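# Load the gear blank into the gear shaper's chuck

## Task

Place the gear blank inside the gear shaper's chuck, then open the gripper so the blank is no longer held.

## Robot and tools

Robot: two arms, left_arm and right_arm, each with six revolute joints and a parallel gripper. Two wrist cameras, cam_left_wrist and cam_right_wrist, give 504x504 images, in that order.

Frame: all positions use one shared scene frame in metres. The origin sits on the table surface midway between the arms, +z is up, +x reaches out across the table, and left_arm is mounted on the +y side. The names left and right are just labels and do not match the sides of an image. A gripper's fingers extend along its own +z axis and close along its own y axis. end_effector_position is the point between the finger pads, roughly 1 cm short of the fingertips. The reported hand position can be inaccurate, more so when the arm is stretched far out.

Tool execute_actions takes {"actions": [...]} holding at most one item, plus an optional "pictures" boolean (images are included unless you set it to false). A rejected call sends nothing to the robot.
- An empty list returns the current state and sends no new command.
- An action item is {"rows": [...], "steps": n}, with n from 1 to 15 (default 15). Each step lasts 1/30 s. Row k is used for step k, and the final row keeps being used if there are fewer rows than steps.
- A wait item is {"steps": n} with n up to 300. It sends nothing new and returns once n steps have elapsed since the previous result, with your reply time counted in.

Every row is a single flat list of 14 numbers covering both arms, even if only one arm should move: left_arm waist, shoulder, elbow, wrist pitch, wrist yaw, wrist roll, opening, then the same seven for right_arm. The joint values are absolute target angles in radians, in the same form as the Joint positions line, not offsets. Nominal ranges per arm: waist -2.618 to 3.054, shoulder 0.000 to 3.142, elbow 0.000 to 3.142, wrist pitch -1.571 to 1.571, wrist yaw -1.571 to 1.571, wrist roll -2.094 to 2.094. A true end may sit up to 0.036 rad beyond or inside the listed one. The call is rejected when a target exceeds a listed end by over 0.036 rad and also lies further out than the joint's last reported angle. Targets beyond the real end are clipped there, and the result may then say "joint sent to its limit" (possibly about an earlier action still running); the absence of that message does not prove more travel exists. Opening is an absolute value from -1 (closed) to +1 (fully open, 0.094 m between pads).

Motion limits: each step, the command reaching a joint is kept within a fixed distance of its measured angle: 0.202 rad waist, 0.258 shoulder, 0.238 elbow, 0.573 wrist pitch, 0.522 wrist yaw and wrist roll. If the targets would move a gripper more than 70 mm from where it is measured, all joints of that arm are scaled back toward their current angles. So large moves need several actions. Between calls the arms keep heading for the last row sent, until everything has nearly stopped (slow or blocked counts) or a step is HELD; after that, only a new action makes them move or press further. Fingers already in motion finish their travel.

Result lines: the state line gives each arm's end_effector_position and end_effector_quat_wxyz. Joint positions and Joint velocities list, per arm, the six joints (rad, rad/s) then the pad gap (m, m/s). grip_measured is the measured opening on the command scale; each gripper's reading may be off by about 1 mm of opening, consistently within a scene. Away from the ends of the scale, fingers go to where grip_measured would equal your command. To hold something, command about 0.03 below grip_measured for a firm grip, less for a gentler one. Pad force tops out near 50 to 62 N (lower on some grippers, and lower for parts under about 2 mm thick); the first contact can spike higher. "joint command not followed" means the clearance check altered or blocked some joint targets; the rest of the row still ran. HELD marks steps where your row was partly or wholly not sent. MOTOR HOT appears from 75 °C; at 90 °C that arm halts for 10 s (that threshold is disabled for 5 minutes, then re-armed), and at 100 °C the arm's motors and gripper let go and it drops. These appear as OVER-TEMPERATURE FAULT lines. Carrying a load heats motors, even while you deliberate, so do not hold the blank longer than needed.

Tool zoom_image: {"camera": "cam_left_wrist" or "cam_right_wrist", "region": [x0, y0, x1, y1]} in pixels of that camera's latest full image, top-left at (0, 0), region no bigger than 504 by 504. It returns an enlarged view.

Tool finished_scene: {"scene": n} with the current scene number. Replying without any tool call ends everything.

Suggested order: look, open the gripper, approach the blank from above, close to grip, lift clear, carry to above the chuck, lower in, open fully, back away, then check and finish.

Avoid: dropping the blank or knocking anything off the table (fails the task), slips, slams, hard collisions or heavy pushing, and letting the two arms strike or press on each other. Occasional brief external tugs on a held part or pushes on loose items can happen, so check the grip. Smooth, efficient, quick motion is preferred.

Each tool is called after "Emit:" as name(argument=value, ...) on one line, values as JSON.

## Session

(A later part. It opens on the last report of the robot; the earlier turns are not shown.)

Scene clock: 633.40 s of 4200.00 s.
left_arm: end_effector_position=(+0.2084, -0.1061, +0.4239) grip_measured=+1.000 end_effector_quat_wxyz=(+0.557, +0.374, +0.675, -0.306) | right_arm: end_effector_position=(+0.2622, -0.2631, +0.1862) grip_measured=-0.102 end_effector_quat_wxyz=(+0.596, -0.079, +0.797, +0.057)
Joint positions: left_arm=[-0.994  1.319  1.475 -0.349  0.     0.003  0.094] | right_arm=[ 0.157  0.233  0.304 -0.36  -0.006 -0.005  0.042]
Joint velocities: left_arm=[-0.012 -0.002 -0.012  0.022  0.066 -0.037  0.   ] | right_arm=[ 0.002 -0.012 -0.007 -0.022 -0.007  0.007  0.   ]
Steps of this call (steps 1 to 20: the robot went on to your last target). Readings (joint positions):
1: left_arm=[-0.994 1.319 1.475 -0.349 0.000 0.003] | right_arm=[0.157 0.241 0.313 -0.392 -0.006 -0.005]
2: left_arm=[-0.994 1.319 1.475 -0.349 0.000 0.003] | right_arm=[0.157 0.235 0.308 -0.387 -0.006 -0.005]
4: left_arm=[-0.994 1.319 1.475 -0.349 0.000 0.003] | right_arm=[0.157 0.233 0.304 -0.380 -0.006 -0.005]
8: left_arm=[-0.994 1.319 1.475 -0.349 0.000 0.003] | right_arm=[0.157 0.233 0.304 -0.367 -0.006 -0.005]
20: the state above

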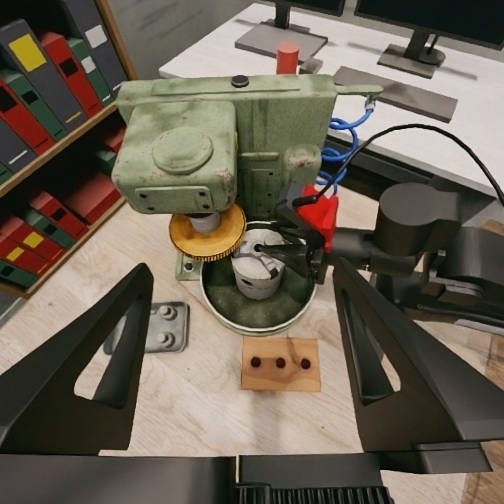

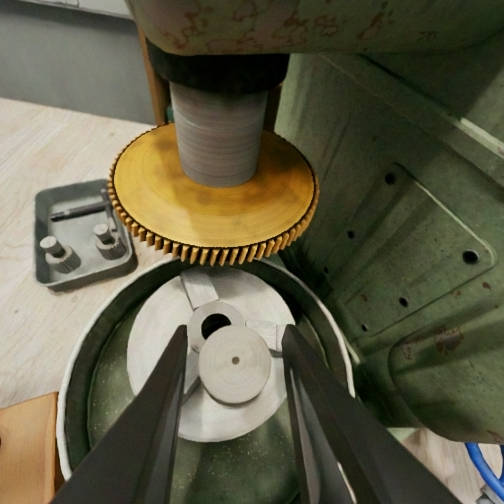

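Emit:
execute_actions(actions=[{"rows":[[-1.0,1.3,1.5,-0.35,0,0,1,0.148,0.21,0.29,-0.348,-0.01,0,-0.1],[-1.0,1.3,1.5,-0.35,0,0,1,0.148,0.21,0.287,-0.348,-0.01,0,-0.13],[-1.0,1.3,1.5,-0.35,0,0,1,0.148,0.21,0.284,-0.348,-0.01,0,-0.16],[-1.0,1.3,1.5,-0.35,0,0,1,0.148,0.21,0.281,-0.348,-0.01,0,-0.19],[-1.0,1.3,1.5,-0.35,0,0,1,0.148,0.21,0.281,-0.348,-0.01,0,-0.22],[-1.0,1.3,1.5,-0.35,0,0,1,0.148,0.21,0.281,-0.348,-0.01,0,-0.25],[-1.0,1.3,1.5,-0.35,0,0,1,0.148,0.21,0.281,-0.348,-0.01,0,-0.28],[-1.0,1.3,1.5,-0.35,0,0,1,0.148,0.21,0.281,-0.348,-0.01,0,-0.31],[-1.0,1.3,1.5,-0.35,0,0,1,0.148,0.21,0.281,-0.348,-0.01,0,-0.34],[-1.0,1.3,1.5,-0.35,0,0,1,0.148,0.21,0.281,-0.348,-0.01,0,-0.36],[-1.0,1.3,1.5,-0.35,0,0,1,0.148,0.21,0.281,-0.348,-0.01,0,-0.38],[-1.0,1.3,1.5,-0.35,0,0,1,0.148,0.21,0.281,-0.348,-0.01,0,-0.4],[-1.0,1.3,1.5,-0.35,0,0,1,0.148,0.21,0.281,-0.348,-0.01,0,-0.42],[-1.0,1.3,1.5,-0.35,0,0,1,0.148,0.21,0.281,-0.348,-0.01,0,-0.45],[-1.0,1.3,1.5,-0.35,0,0,1,0.148,0.21,0.281,-0.348,-0.01,0,-0.48]]}], pictures=false)

Emit:
execute_actions(actions=[{"steps":15}])

Emit:
zoom_image(camera="cam_left_wrist", region=[180, 180, 340, 320])

Scene clock: 647.97 s of 4200.00 s.
left_arm: end_effector_position=(+0.2084, -0.1061, +0.4239) grip_measured=+1.000 end_effector_quat_wxyz=(+0.557, +0.374, +0.675, -0.306) | right_arm: end_effector_position=(+0.2625, -0.2629, +0.1815) grip_measured=-0.407 end_effector_quat_wxyz=(+0.592, -0.079, +0.800, +0.057)
Joint positions: left_arm=[-0.994  1.319  1.475 -0.349  0.     0.003  0.094] | right_arm=[ 0.157  0.233  0.292 -0.356 -0.007 -0.005  0.028]
Joint velocities: left_arm=[-0.007 -0.007  0.017 -0.007 -0.007  0.022  0.   ] | right_arm=[-0.012  0.007 -0.002 -0.007  0.037  0.051  0.001]
Steps of this call (steps 1 to 15: the robot went on to your last target; steps 16 to 90: nothing new was sent; then 11.07 s passed at rest; steps 91 to 105: all 15 steps of this action). Readings (joint positions):
91: left_arm=[-0.994 1.319 1.475 -0.349 0.000 0.003] | right_arm=[0.157 0.233 0.304 -0.359 -0.006 -0.005]
92: left_arm=[-0.994 1.319 1.475 -0.349 0.000 0.003] | right_arm=[0.157 0.233 0.304 -0.359 -0.006 -0.005]
94: left_arm=[-0.994 1.319 1.475 -0.349 0.000 0.003] | right_arm=[0.157 0.233 0.303 -0.358 -0.006 -0.005]
98: left_arm=[-0.994 1.319 1.475 -0.349 0.000 0.003] | right_arm=[0.157 0.233 0.294 -0.356 -0.006 -0.005]
105: the state above

Scene clock: 648.47 s of 4200.00 s.
left_arm: end_effector_position=(+0.2084, -0.1061, +0.4239) grip_measured=+1.000 end_effector_quat_wxyz=(+0.557, +0.374, +0.675, -0.306) | right_arm: end_effector_position=(+0.2625, -0.2629, +0.1815) grip_measured=-0.407 end_effector_quat_wxyz=(+0.592, -0.079, +0.800, +0.057)
Joint positions: left_arm=[-0.994  1.319  1.475 -0.349  0.     0.003  0.094] | right_arm=[ 0.157  0.233  0.292 -0.356 -0.007 -0.005  0.028]
Joint velocities: left_arm=[ 0.002 -0.002 -0.002 -0.007  0.139 -0.007  0.   ] | right_arm=[-0.017 -0.002 -0.002  0.007 -0.007  0.066 -0.001]
Steps of this call (steps 1 to 15: the robot went on to your last target). Readings (joint positions):
1: left_arm=[-0.994 1.319 1.475 -0.349 0.000 0.003] | right_arm=[0.157 0.233 0.292 -0.356 -0.007 -0.005]
2: left_arm=[-0.994 1.319 1.475 -0.349 0.000 0.003] | right_arm=[0.157 0.233 0.292 -0.356 -0.007 -0.005]
4: left_arm=[-0.994 1.319 1.475 -0.349 0.000 0.003] | right_arm=[0.157 0.233 0.292 -0.356 -0.007 -0.005]
8: left_arm=[-0.994 1.319 1.475 -0.349 0.000 0.003] | right_arm=[0.157 0.233 0.292 -0.356 -0.007 -0.005]
15: the state above
All arms were judged still, so your last target was given up. Only a new action makes them travel on or press farther. Fingers that are still opening or closing keep moving.

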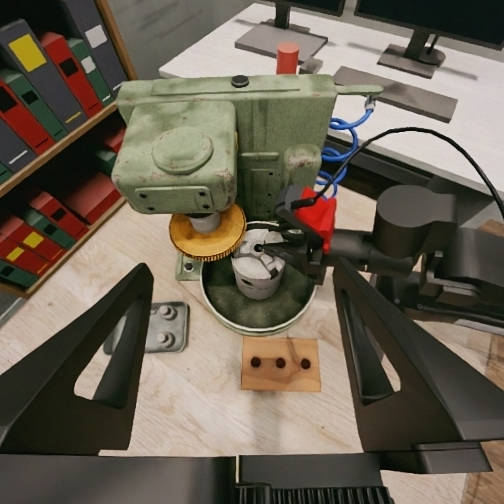

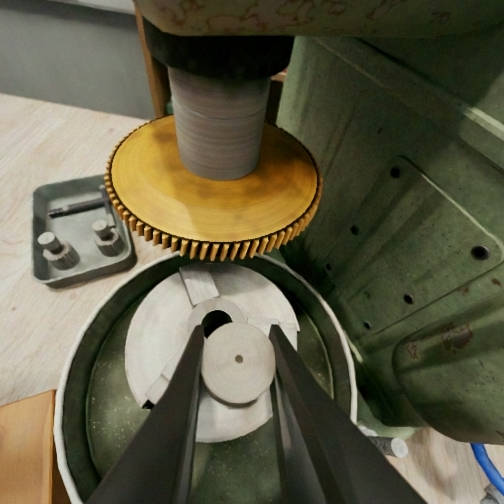

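Region (180, 180, 340, 320) of cam_left_wrist's 504x504 image, scaled by 3.150, with more detail than that image has; it fills the top 441 rows of this view, and the rest is white.

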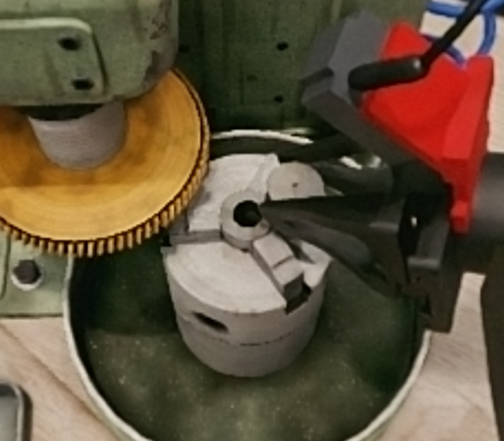

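Emit:
execute_actions(actions=[{"rows":[[-1.0,1.3,1.5,-0.35,0,0,1,0.148,0.225,0.3,-0.348,-0.01,0,-0.48],[-1.0,1.3,1.5,-0.35,0,0,1,0.148,0.236,0.315,-0.348,-0.01,0,-0.48],[-1.0,1.3,1.5,-0.35,0,0,1,0.148,0.24,0.323,-0.348,-0.01,0,-0.48],[-1.0,1.3,1.5,-0.35,0,0,1,0.148,0.243,0.329,-0.349,-0.01,0,-0.48],[-1.0,1.3,1.5,-0.35,0,0,1,0.148,0.246,0.335,-0.351,-0.01,0,-0.48],[-1.0,1.3,1.5,-0.35,0,0,1,0.148,0.249,0.341,-0.353,-0.01,0,-0.48],[-1.0,1.3,1.5,-0.35,0,0,1,0.148,0.252,0.346,-0.355,-0.01,0,-0.48],[-1.0,1.3,1.5,-0.35,0,0,1,0.148,0.255,0.351,-0.357,-0.01,0,-0.48],[-1.0,1.3,1.5,-0.35,0,0,1,0.148,0.258,0.356,-0.359,-0.01,0,-0.48],[-1.0,1.3,1.5,-0.35,0,0,1,0.148,0.261,0.361,-0.361,-0.01,0,-0.48],[-1.0,1.3,1.5,-0.35,0,0,1,0.148,0.264,0.366,-0.363,-0.01,0,-0.48],[-1.0,1.3,1.5,-0.35,0,0,1,0.148,0.267,0.371,-0.365,-0.01,0,-0.48],[-1.0,1.3,1.5,-0.35,0,0,1,0.148,0.27,0.376,-0.367,-0.01,0,-0.48],[-1.0,1.3,1.5,-0.35,0,0,1,0.148,0.272,0.381,-0.368,-0.01,0,-0.48],[-1.0,1.3,1.5,-0.35,0,0,1,0.148,0.274,0.386,-0.369,-0.01,0,-0.48]]}], pictures=false)

Emit:
execute_actions(actions=[{"rows":[[-1.0,1.3,1.5,-0.35,0,0,1,0.16,0.274,0.386,-0.355,-0.01,0,-0.48],[-1.0,1.3,1.5,-0.35,0,0,1,0.168,0.274,0.386,-0.345,-0.01,0,-0.48],[-1.0,1.3,1.5,-0.35,0,0,1,0.174,0.274,0.386,-0.345,-0.01,0,-0.48],[-1.0,1.3,1.5,-0.35,0,0,1,0.18,0.274,0.386,-0.345,-0.01,0,-0.48],[-1.0,1.3,1.5,-0.35,0,0,1,0.186,0.274,0.386,-0.345,-0.01,0,-0.48],[-1.0,1.3,1.5,-0.35,0,0,1,0.192,0.274,0.386,-0.345,-0.01,0,-0.48],[-1.0,1.3,1.5,-0.35,0,0,1,0.198,0.274,0.386,-0.345,-0.01,0,-0.48],[-1.0,1.3,1.5,-0.35,0,0,1,0.203,0.274,0.386,-0.345,-0.01,0,-0.48],[-1.0,1.3,1.5,-0.35,0,0,1,0.207,0.274,0.386,-0.345,-0.01,0,-0.48]],"steps":15}])

Scene clock: 678.97 s of 4200.00 s.
left_arm: end_effector_position=(+0.2084, -0.1061, +0.4239) grip_measured=+1.000 end_effector_quat_wxyz=(+0.557, +0.374, +0.675, -0.306) | right_arm: end_effector_position=(+0.2624, -0.2629, +0.1913) grip_measured=-0.407 end_effector_quat_wxyz=(+0.588, -0.079, +0.803, +0.056)
Joint positions: left_arm=[-0.994  1.319  1.475 -0.349  0.     0.003  0.094] | right_arm=[ 0.157  0.264  0.342 -0.384 -0.007 -0.005  0.028]
Joint velocities: left_arm=[-0.002 -0.012 -0.002 -0.007 -0.022 -0.022  0.   ] | right_arm=[-0.022  0.081  0.144 -0.022 -0.007  0.007 -0.001]
Steps of this call (steps 1 to 90: nothing new was sent; then 27.00 s passed at rest; steps 91 to 105: all 15 steps of this action). Readings (joint positions):
91: left_arm=[-0.994 1.319 1.475 -0.349 0.000 0.003] | right_arm=[0.157 0.233 0.292 -0.356 -0.007 -0.005]
92: left_arm=[-0.994 1.319 1.475 -0.349 0.000 0.003] | right_arm=[0.157 0.233 0.292 -0.356 -0.007 -0.005]
94: left_arm=[-0.994 1.319 1.475 -0.349 0.000 0.003] | right_arm=[0.157 0.233 0.292 -0.356 -0.007 -0.005]
98: left_arm=[-0.994 1.319 1.475 -0.349 0.000 0.003] | right_arm=[0.157 0.243 0.306 -0.369 -0.007 -0.005]
105: the state above

Scene clock: 679.47 s of 4200.00 s.
left_arm: end_effector_position=(+0.2084, -0.1061, +0.4239) grip_measured=+1.000 end_effector_quat_wxyz=(+0.557, +0.374, +0.675, -0.306) | right_arm: end_effector_position=(+0.2618, -0.2599, +0.1955) grip_measured=-0.407 end_effector_quat_wxyz=(+0.591, -0.084, +0.800, +0.055)
Joint positions: left_arm=[-0.994  1.319  1.475 -0.349  0.     0.003  0.094] | right_arm=[ 0.192  0.266  0.352 -0.385  0.023 -0.005  0.028]
Joint velocities: left_arm=[ 0.012 -0.002 -0.007  0.022 -0.081 -0.037  0.   ] | right_arm=[ 0.007 -0.007 -0.007  0.007 -0.037 -0.022  0.   ]
Steps of this call (steps 1 to 15: all 15 steps of this action). Readings (joint positions):
1: left_arm=[-0.994 1.319 1.475 -0.349 0.000 0.003] | right_arm=[0.157 0.265 0.346 -0.385 -0.007 -0.005]
2: left_arm=[-0.994 1.319 1.475 -0.349 0.000 0.003] | right_arm=[0.157 0.266 0.349 -0.385 -0.007 -0.005]
4: left_arm=[-0.994 1.319 1.475 -0.349 0.000 0.003] | right_arm=[0.162 0.266 0.352 -0.384 -0.007 -0.005]
8: left_arm=[-0.994 1.319 1.475 -0.349 0.000 0.003] | right_arm=[0.180 0.266 0.352 -0.384 0.009 -0.005]
15: the state above

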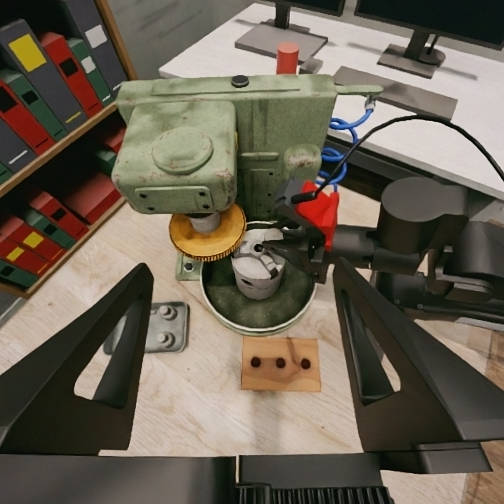

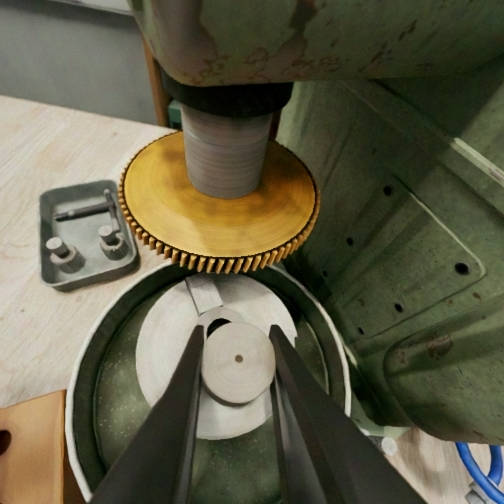

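Emit:
execute_actions(actions=[{"rows":[[-1.0,1.3,1.5,-0.35,0,0,1,0.195,0.277,0.392,-0.36,-0.01,0,-0.48],[-1.0,1.3,1.5,-0.35,0,0,1,0.185,0.28,0.397,-0.37,-0.01,0,-0.48],[-1.0,1.3,1.5,-0.35,0,0,1,0.18,0.283,0.402,-0.373,-0.01,0,-0.48],[-1.0,1.3,1.5,-0.35,0,0,1,0.18,0.286,0.407,-0.376,-0.01,0,-0.48],[-1.0,1.3,1.5,-0.35,0,0,1,0.18,0.289,0.412,-0.379,-0.01,0,-0.48],[-1.0,1.3,1.5,-0.35,0,0,1,0.18,0.292,0.417,-0.382,-0.01,0,-0.48],[-1.0,1.3,1.5,-0.35,0,0,1,0.18,0.295,0.422,-0.385,-0.01,0,-0.48],[-1.0,1.3,1.5,-0.35,0,0,1,0.18,0.298,0.427,-0.387,-0.01,0,-0.48],[-1.0,1.3,1.5,-0.35,0,0,1,0.18,0.3,0.432,-0.389,-0.01,0,-0.48],[-1.0,1.3,1.5,-0.35,0,0,1,0.18,0.3,0.432,-0.389,-0.01,0,-0.48],[-1.0,1.3,1.5,-0.35,0,0,1,0.19,0.3,0.432,-0.389,-0.01,0,-0.48],[-1.0,1.3,1.5,-0.35,0,0,1,0.198,0.3,0.432,-0.389,-0.01,0,-0.48],[-1.0,1.3,1.5,-0.35,0,0,1,0.203,0.3,0.432,-0.389,-0.01,0,-0.48],[-1.0,1.3,1.5,-0.35,0,0,1,0.207,0.3,0.432,-0.389,-0.01,0,-0.48]],"steps":15}], pictures=false)

Emit:
execute_actions(actions=[{"steps":15}])

Scene clock: 693.83 s of 4200.00 s.
left_arm: end_effector_position=(+0.2084, -0.1061, +0.4239) grip_measured=+1.000 end_effector_quat_wxyz=(+0.557, +0.374, +0.675, -0.306) | right_arm: end_effector_position=(+0.2605, -0.2555, +0.2044) grip_measured=-0.407 end_effector_quat_wxyz=(+0.586, -0.092, +0.802, +0.064)
Joint positions: left_arm=[-0.994  1.319  1.475 -0.349  0.     0.003  0.094] | right_arm=[ 0.194  0.293  0.398 -0.414  0.001 -0.005  0.028]
Joint velocities: left_arm=[ 0.002 -0.007  0.007 -0.037 -0.037 -0.007  0.   ] | right_arm=[ 0.066 -0.017 -0.017 -0.051 -0.007 -0.022 -0.   ]
Steps of this call (steps 1 to 15: the robot went on to your last target; steps 16 to 90: nothing new was sent; then 10.87 s passed at rest; steps 91 to 105: all 15 steps of this action). Readings (joint positions):
91: left_arm=[-0.994 1.319 1.475 -0.349 0.000 0.003] | right_arm=[0.192 0.266 0.352 -0.386 0.023 -0.005]
92: left_arm=[-0.994 1.319 1.475 -0.349 0.000 0.003] | right_arm=[0.191 0.267 0.355 -0.390 0.023 -0.005]
94: left_arm=[-0.994 1.319 1.475 -0.349 0.000 0.003] | right_arm=[0.190 0.272 0.362 -0.397 0.017 -0.005]
98: left_arm=[-0.994 1.319 1.475 -0.349 0.000 0.003] | right_arm=[0.188 0.287 0.381 -0.410 0.009 -0.005]
105: the state above

Scene clock: 694.33 s of 4200.00 s.
left_arm: end_effector_position=(+0.2084, -0.1061, +0.4239) grip_measured=+1.000 end_effector_quat_wxyz=(+0.557, +0.374, +0.675, -0.306) | right_arm: end_effector_position=(+0.2602, -0.2542, +0.2044) grip_measured=-0.407 end_effector_quat_wxyz=(+0.586, -0.094, +0.802, +0.066)
Joint positions: left_arm=[-0.994  1.319  1.475 -0.349  0.     0.003  0.094] | right_arm=[ 0.198  0.293  0.398 -0.414 -0.002 -0.005  0.028]
Joint velocities: left_arm=[-0.027  0.002 -0.012 -0.007  0.022  0.022  0.   ] | right_arm=[ 0.002  0.007 -0.002  0.066 -0.095 -0.022 -0.001]
Steps of this call (steps 1 to 15: the robot went on to your last target). Readings (joint positions):
1: left_arm=[-0.994 1.319 1.475 -0.349 0.000 0.003] | right_arm=[0.196 0.293 0.398 -0.414 -0.000 -0.005]
2: left_arm=[-0.994 1.319 1.475 -0.349 0.000 0.003] | right_arm=[0.198 0.293 0.398 -0.414 -0.001 -0.005]
4: left_arm=[-0.994 1.319 1.475 -0.349 0.000 0.003] | right_arm=[0.198 0.293 0.398 -0.414 -0.002 -0.005]
8: left_arm=[-0.994 1.319 1.475 -0.349 0.000 0.003] | right_arm=[0.198 0.293 0.398 -0.414 -0.002 -0.005]
15: the state above
All arms were judged still, so your last target was given up. Only a new action makes them travel on or press farther. Fingers that are still opening or closing keep moving.

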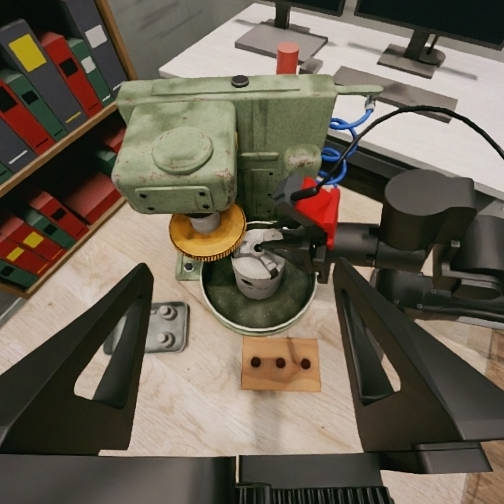

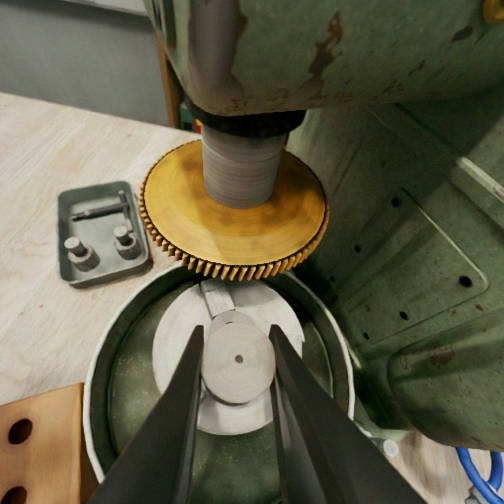

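Emit:
execute_actions(actions=[{"rows":[[-1.0,1.3,1.5,-0.35,0,0,1,0.21,0.3,0.432,-0.37,-0.01,0,-0.48],[-1.0,1.3,1.5,-0.35,0,0,1,0.213,0.3,0.432,-0.355,-0.01,0,-0.48],[-1.0,1.3,1.5,-0.35,0,0,1,0.216,0.3,0.432,-0.345,-0.01,0,-0.48],[-1.0,1.3,1.5,-0.35,0,0,1,0.219,0.306,0.432,-0.338,-0.01,0,-0.48],[-1.0,1.3,1.5,-0.35,0,0,1,0.221,0.313,0.432,-0.331,-0.01,0,-0.48],[-1.0,1.3,1.5,-0.35,0,0,1,0.221,0.32,0.432,-0.324,-0.01,0,-0.48],[-1.0,1.3,1.5,-0.35,0,0,1,0.221,0.327,0.432,-0.317,-0.01,0,-0.48],[-1.0,1.3,1.5,-0.35,0,0,1,0.221,0.334,0.432,-0.31,-0.01,0,-0.48],[-1.0,1.3,1.5,-0.35,0,0,1,0.221,0.341,0.432,-0.303,-0.01,0,-0.48],[-1.0,1.3,1.5,-0.35,0,0,1,0.221,0.348,0.432,-0.296,-0.01,0,-0.48],[-1.0,1.3,1.5,-0.35,0,0,1,0.221,0.355,0.432,-0.289,-0.01,0,-0.48],[-1.0,1.3,1.5,-0.35,0,0,1,0.221,0.362,0.432,-0.282,-0.01,0,-0.48],[-1.0,1.3,1.5,-0.35,0,0,1,0.221,0.369,0.432,-0.275,-0.01,0,-0.48],[-1.0,1.3,1.5,-0.35,0,0,1,0.221,0.376,0.432,-0.268,-0.01,0,-0.48],[-1.0,1.3,1.5,-0.35,0,0,1,0.221,0.383,0.432,-0.261,-0.01,0,-0.48]]}], pictures=false)

Emit:
execute_actions(actions=[{"rows":[[-1.0,1.3,1.5,-0.35,0,0,1,0.221,0.39,0.432,-0.254,-0.01,0,-0.48],[-1.0,1.3,1.5,-0.35,0,0,1,0.221,0.397,0.432,-0.247,-0.01,0,-0.48],[-1.0,1.3,1.5,-0.35,0,0,1,0.221,0.404,0.432,-0.24,-0.01,0,-0.48],[-1.0,1.3,1.5,-0.35,0,0,1,0.221,0.411,0.432,-0.233,-0.01,0,-0.48],[-1.0,1.3,1.5,-0.35,0,0,1,0.221,0.418,0.432,-0.226,-0.01,0,-0.48],[-1.0,1.3,1.5,-0.35,0,0,1,0.221,0.425,0.432,-0.219,-0.01,0,-0.48],[-1.0,1.3,1.5,-0.35,0,0,1,0.221,0.432,0.432,-0.212,-0.01,0,-0.48],[-1.0,1.3,1.5,-0.35,0,0,1,0.221,0.439,0.432,-0.205,-0.01,0,-0.48],[-1.0,1.3,1.5,-0.35,0,0,1,0.221,0.445,0.432,-0.203,-0.01,0,-0.48],[-1.0,1.3,1.5,-0.35,0,0,1,0.221,0.45,0.432,-0.203,-0.01,0,-0.48],[-1.0,1.3,1.5,-0.35,0,0,1,0.221,0.455,0.432,-0.203,-0.01,0,-0.48]],"steps":15}], pictures=false)

Emit:
execute_actions(actions=[{"steps":20}])

Emit:
zoom_image(camera="cam_left_wrist", region=[180, 160, 340, 300])

Scene clock: 719.30 s of 4200.00 s.
left_arm: end_effector_position=(+0.2084, -0.1061, +0.4239) grip_measured=+1.000 end_effector_quat_wxyz=(+0.557, +0.374, +0.675, -0.306) | right_arm: end_effector_position=(+0.2711, -0.2478, +0.2065) grip_measured=-0.407 end_effector_quat_wxyz=(+0.588, -0.100, +0.800, +0.071)
Joint positions: left_arm=[-0.994  1.319  1.475 -0.349  0.     0.003  0.094] | right_arm=[ 0.212  0.365  0.398 -0.336 -0.004 -0.005  0.028]
Joint velocities: left_arm=[-0.027  0.007 -0.012 -0.007 -0.066 -0.066  0.   ] | right_arm=[ 0.007  0.208 -0.017  0.183 -0.037  0.022 -0.001]
Steps of this call (steps 1 to 90: nothing new was sent; then 21.47 s passed at rest; steps 91 to 105: all 15 steps of this action). Readings (joint positions):
91: left_arm=[-0.994 1.319 1.475 -0.349 0.000 0.003] | right_arm=[0.198 0.293 0.398 -0.414 -0.002 -0.005]
92: left_arm=[-0.994 1.319 1.475 -0.349 0.000 0.003] | right_arm=[0.199 0.293 0.398 -0.413 -0.002 -0.005]
94: left_arm=[-0.994 1.319 1.475 -0.349 0.000 0.003] | right_arm=[0.205 0.293 0.398 -0.407 -0.003 -0.005]
98: left_arm=[-0.994 1.319 1.475 -0.349 0.000 0.003] | right_arm=[0.212 0.314 0.398 -0.380 -0.004 -0.005]
105: the state above

Scene clock: 719.80 s of 4200.00 s.
left_arm: end_effector_position=(+0.2084, -0.1061, +0.4239) grip_measured=+1.000 end_effector_quat_wxyz=(+0.557, +0.374, +0.675, -0.306) | right_arm: end_effector_position=(+0.2840, -0.2446, +0.2050) grip_measured=-0.407 end_effector_quat_wxyz=(+0.586, -0.100, +0.801, +0.071)
Joint positions: left_arm=[-0.994  1.319  1.475 -0.349  0.     0.003  0.094] | right_arm=[ 0.212  0.45   0.398 -0.257 -0.004 -0.005  0.028]
Joint velocities: left_arm=[-0.027 -0.002 -0.002  0.007  0.066 -0.081  0.   ] | right_arm=[-0.007 -0.012 -0.012  0.051 -0.037  0.037 -0.   ]
Steps of this call (steps 1 to 15: all 15 steps of this action). Readings (joint positions):
1: left_arm=[-0.994 1.319 1.475 -0.349 0.000 0.003] | right_arm=[0.212 0.372 0.398 -0.329 -0.004 -0.005]
2: left_arm=[-0.994 1.319 1.475 -0.349 0.000 0.003] | right_arm=[0.212 0.379 0.398 -0.322 -0.004 -0.005]
4: left_arm=[-0.994 1.319 1.475 -0.349 0.000 0.003] | right_arm=[0.212 0.393 0.398 -0.308 -0.004 -0.005]
8: left_arm=[-0.994 1.319 1.475 -0.349 0.000 0.003] | right_arm=[0.212 0.421 0.398 -0.280 -0.004 -0.005]
15: the state above

Scene clock: 720.47 s of 4200.00 s.
left_arm: end_effector_position=(+0.2084, -0.1061, +0.4239) grip_measured=+1.000 end_effector_quat_wxyz=(+0.557, +0.374, +0.675, -0.306) | right_arm: end_effector_position=(+0.2845, -0.2445, +0.2068) grip_measured=-0.407 end_effector_quat_wxyz=(+0.589, -0.100, +0.799, +0.071)
Joint positions: left_arm=[-0.994  1.319  1.475 -0.349  0.     0.003  0.094] | right_arm=[ 0.212  0.45   0.398 -0.25  -0.004 -0.005  0.028]
Joint velocities: left_arm=[-0.002  0.007 -0.002 -0.022 -0.037 -0.037  0.   ] | right_arm=[-0.007 -0.017 -0.017  0.037 -0.007  0.037 -0.001]
Steps of this call (steps 1 to 15: the robot went on to your last target; steps 16 to 20: nothing new was sent). Readings (joint positions):
1: left_arm=[-0.994 1.319 1.475 -0.349 0.000 0.003] | right_arm=[0.212 0.450 0.398 -0.256 -0.004 -0.005]
2: left_arm=[-0.994 1.319 1.475 -0.349 0.000 0.003] | right_arm=[0.212 0.450 0.398 -0.254 -0.004 -0.005]
4: left_arm=[-0.994 1.319 1.475 -0.349 0.000 0.003] | right_arm=[0.212 0.450 0.398 -0.252 -0.004 -0.005]
8: left_arm=[-0.994 1.319 1.475 -0.349 0.000 0.003] | right_arm=[0.212 0.450 0.398 -0.250 -0.004 -0.005]
20: the state above
All arms were judged still, so your last target was given up. Only a new action makes them travel on or press farther. Fingers that are still opening or closing keep moving.

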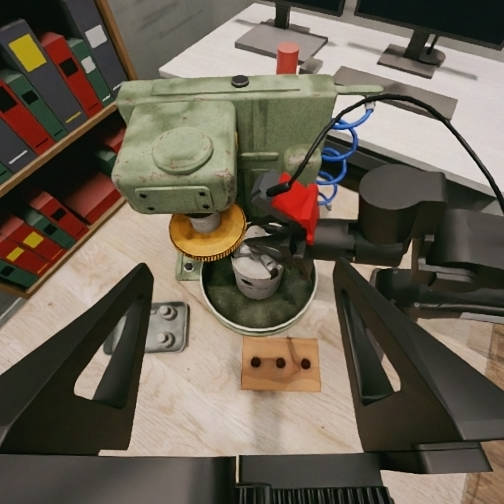

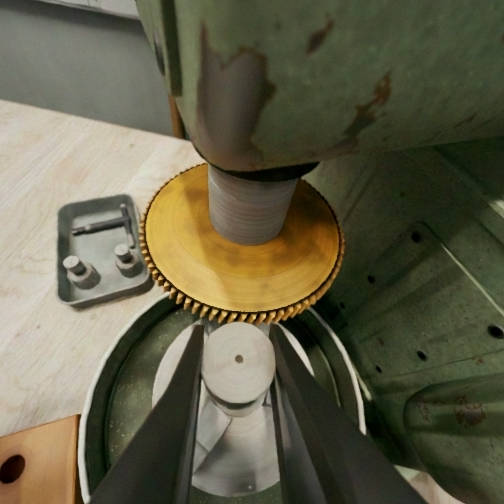

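Region (180, 160, 340, 300) of cam_left_wrist's 504x504 image, scaled by 3.150, with more detail than that image has; it fills the top 441 rows of this view, and the rest is white.

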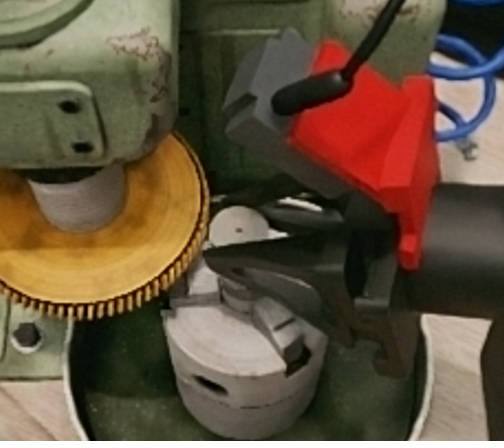

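Emit:
execute_actions(actions=[{"rows":[[-1.0,1.3,1.5,-0.35,0,0,1,0.221,0.44,0.415,-0.2,-0.01,0,-0.48],[-1.0,1.3,1.5,-0.35,0,0,1,0.221,0.428,0.4,-0.198,-0.01,0,-0.48],[-1.0,1.3,1.5,-0.35,0,0,1,0.221,0.423,0.392,-0.196,-0.01,0,-0.48],[-1.0,1.3,1.5,-0.35,0,0,1,0.221,0.42,0.388,-0.194,-0.01,0,-0.48],[-1.0,1.3,1.5,-0.35,0,0,1,0.221,0.417,0.384,-0.192,-0.01,0,-0.48],[-1.0,1.3,1.5,-0.35,0,0,1,0.221,0.414,0.38,-0.19,-0.01,0,-0.48],[-1.0,1.3,1.5,-0.35,0,0,1,0.221,0.412,0.376,-0.188,-0.01,0,-0.48],[-1.0,1.3,1.5,-0.35,0,0,1,0.221,0.41,0.372,-0.186,-0.01,0,-0.48],[-1.0,1.3,1.5,-0.35,0,0,1,0.221,0.408,0.368,-0.184,-0.01,0,-0.48],[-1.0,1.3,1.5,-0.35,0,0,1,0.221,0.406,0.364,-0.182,-0.01,0,-0.48],[-1.0,1.3,1.5,-0.35,0,0,1,0.221,0.404,0.36,-0.18,-0.01,0,-0.48],[-1.0,1.3,1.5,-0.35,0,0,1,0.221,0.403,0.356,-0.178,-0.01,0,-0.48],[-1.0,1.3,1.5,-0.35,0,0,1,0.221,0.402,0.352,-0.176,-0.01,0,-0.48],[-1.0,1.3,1.5,-0.35,0,0,1,0.221,0.401,0.347,-0.175,-0.01,0,-0.48],[-1.0,1.3,1.5,-0.35,0,0,1,0.221,0.4,0.342,-0.175,-0.01,0,-0.48]]}], pictures=false)

Emit:
execute_actions(actions=[{"steps":20}])

Emit:
zoom_image(camera="cam_left_wrist", region=[180, 160, 340, 300])

Scene clock: 741.57 s of 4200.00 s.
left_arm: end_effector_position=(+0.2084, -0.1061, +0.4239) grip_measured=+1.000 end_effector_quat_wxyz=(+0.557, +0.374, +0.675, -0.306) | right_arm: end_effector_position=(+0.2838, -0.2446, +0.2000) grip_measured=-0.407 end_effector_quat_wxyz=(+0.594, -0.100, +0.795, +0.072)
Joint positions: left_arm=[-0.994  1.319  1.475 -0.349  0.     0.003  0.094] | right_arm=[ 0.212  0.427  0.357 -0.218 -0.004 -0.005  0.028]
Joint velocities: left_arm=[-0.007  0.012 -0.002  0.022 -0.051 -0.007  0.   ] | right_arm=[-0.012 -0.061 -0.081  0.051 -0.037  0.051 -0.001]
Steps of this call (steps 1 to 90: nothing new was sent; then 17.60 s passed at rest; steps 91 to 105: all 15 steps of this action). Readings (joint positions):
91: left_arm=[-0.994 1.319 1.475 -0.349 0.000 0.003] | right_arm=[0.212 0.450 0.398 -0.249 -0.004 -0.005]
92: left_arm=[-0.994 1.319 1.475 -0.349 0.000 0.003] | right_arm=[0.212 0.450 0.398 -0.249 -0.004 -0.005]
94: left_arm=[-0.994 1.319 1.475 -0.349 0.000 0.003] | right_arm=[0.212 0.450 0.398 -0.246 -0.004 -0.005]
98: left_arm=[-0.994 1.319 1.475 -0.349 0.000 0.003] | right_arm=[0.212 0.441 0.386 -0.235 -0.004 -0.005]
105: the state above

Scene clock: 742.23 s of 4200.00 s.
left_arm: end_effector_position=(+0.2084, -0.1061, +0.4239) grip_measured=+1.000 end_effector_quat_wxyz=(+0.557, +0.374, +0.675, -0.306) | right_arm: end_effector_position=(+0.2841, -0.2446, +0.2003) grip_measured=-0.407 end_effector_quat_wxyz=(+0.597, -0.099, +0.793, +0.072)
Joint positions: left_arm=[-0.994  1.319  1.475 -0.349  0.     0.003  0.094] | right_arm=[ 0.212  0.424  0.351 -0.207 -0.004 -0.005  0.028]
Joint velocities: left_arm=[-0.012 -0.017 -0.007 -0.051  0.037  0.051  0.   ] | right_arm=[ 0.017  0.022 -0.012 -0.007  0.007 -0.066 -0.   ]
Steps of this call (steps 1 to 20: the robot went on to your last target). Readings (joint positions):
1: left_arm=[-0.994 1.319 1.475 -0.349 0.000 0.003] | right_arm=[0.212 0.426 0.355 -0.214 -0.004 -0.005]
2: left_arm=[-0.994 1.319 1.475 -0.349 0.000 0.003] | right_arm=[0.212 0.424 0.353 -0.212 -0.004 -0.005]
4: left_arm=[-0.994 1.319 1.475 -0.349 0.000 0.003] | right_arm=[0.212 0.424 0.352 -0.209 -0.004 -0.005]
8: left_arm=[-0.994 1.319 1.475 -0.349 0.000 0.003] | right_arm=[0.212 0.424 0.351 -0.208 -0.004 -0.005]
20: the state above

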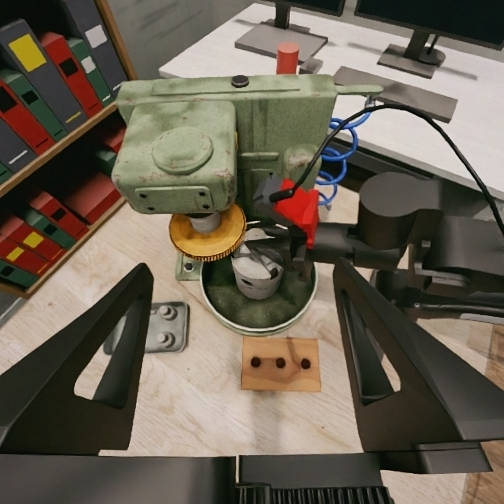

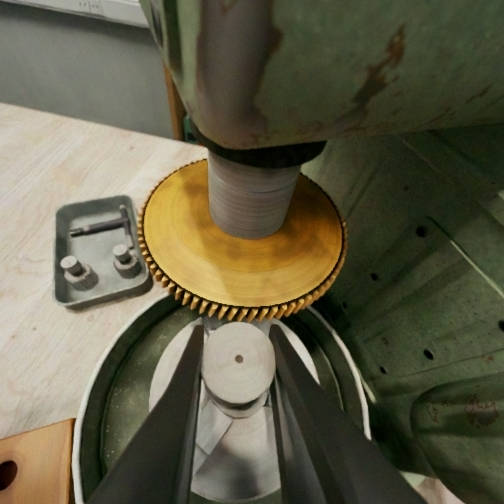

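Region (180, 160, 340, 300) of cam_left_wrist's 504x504 image, scaled by 3.150, with more detail than that image has; it fills the top 441 rows of this view, and the rest is white.

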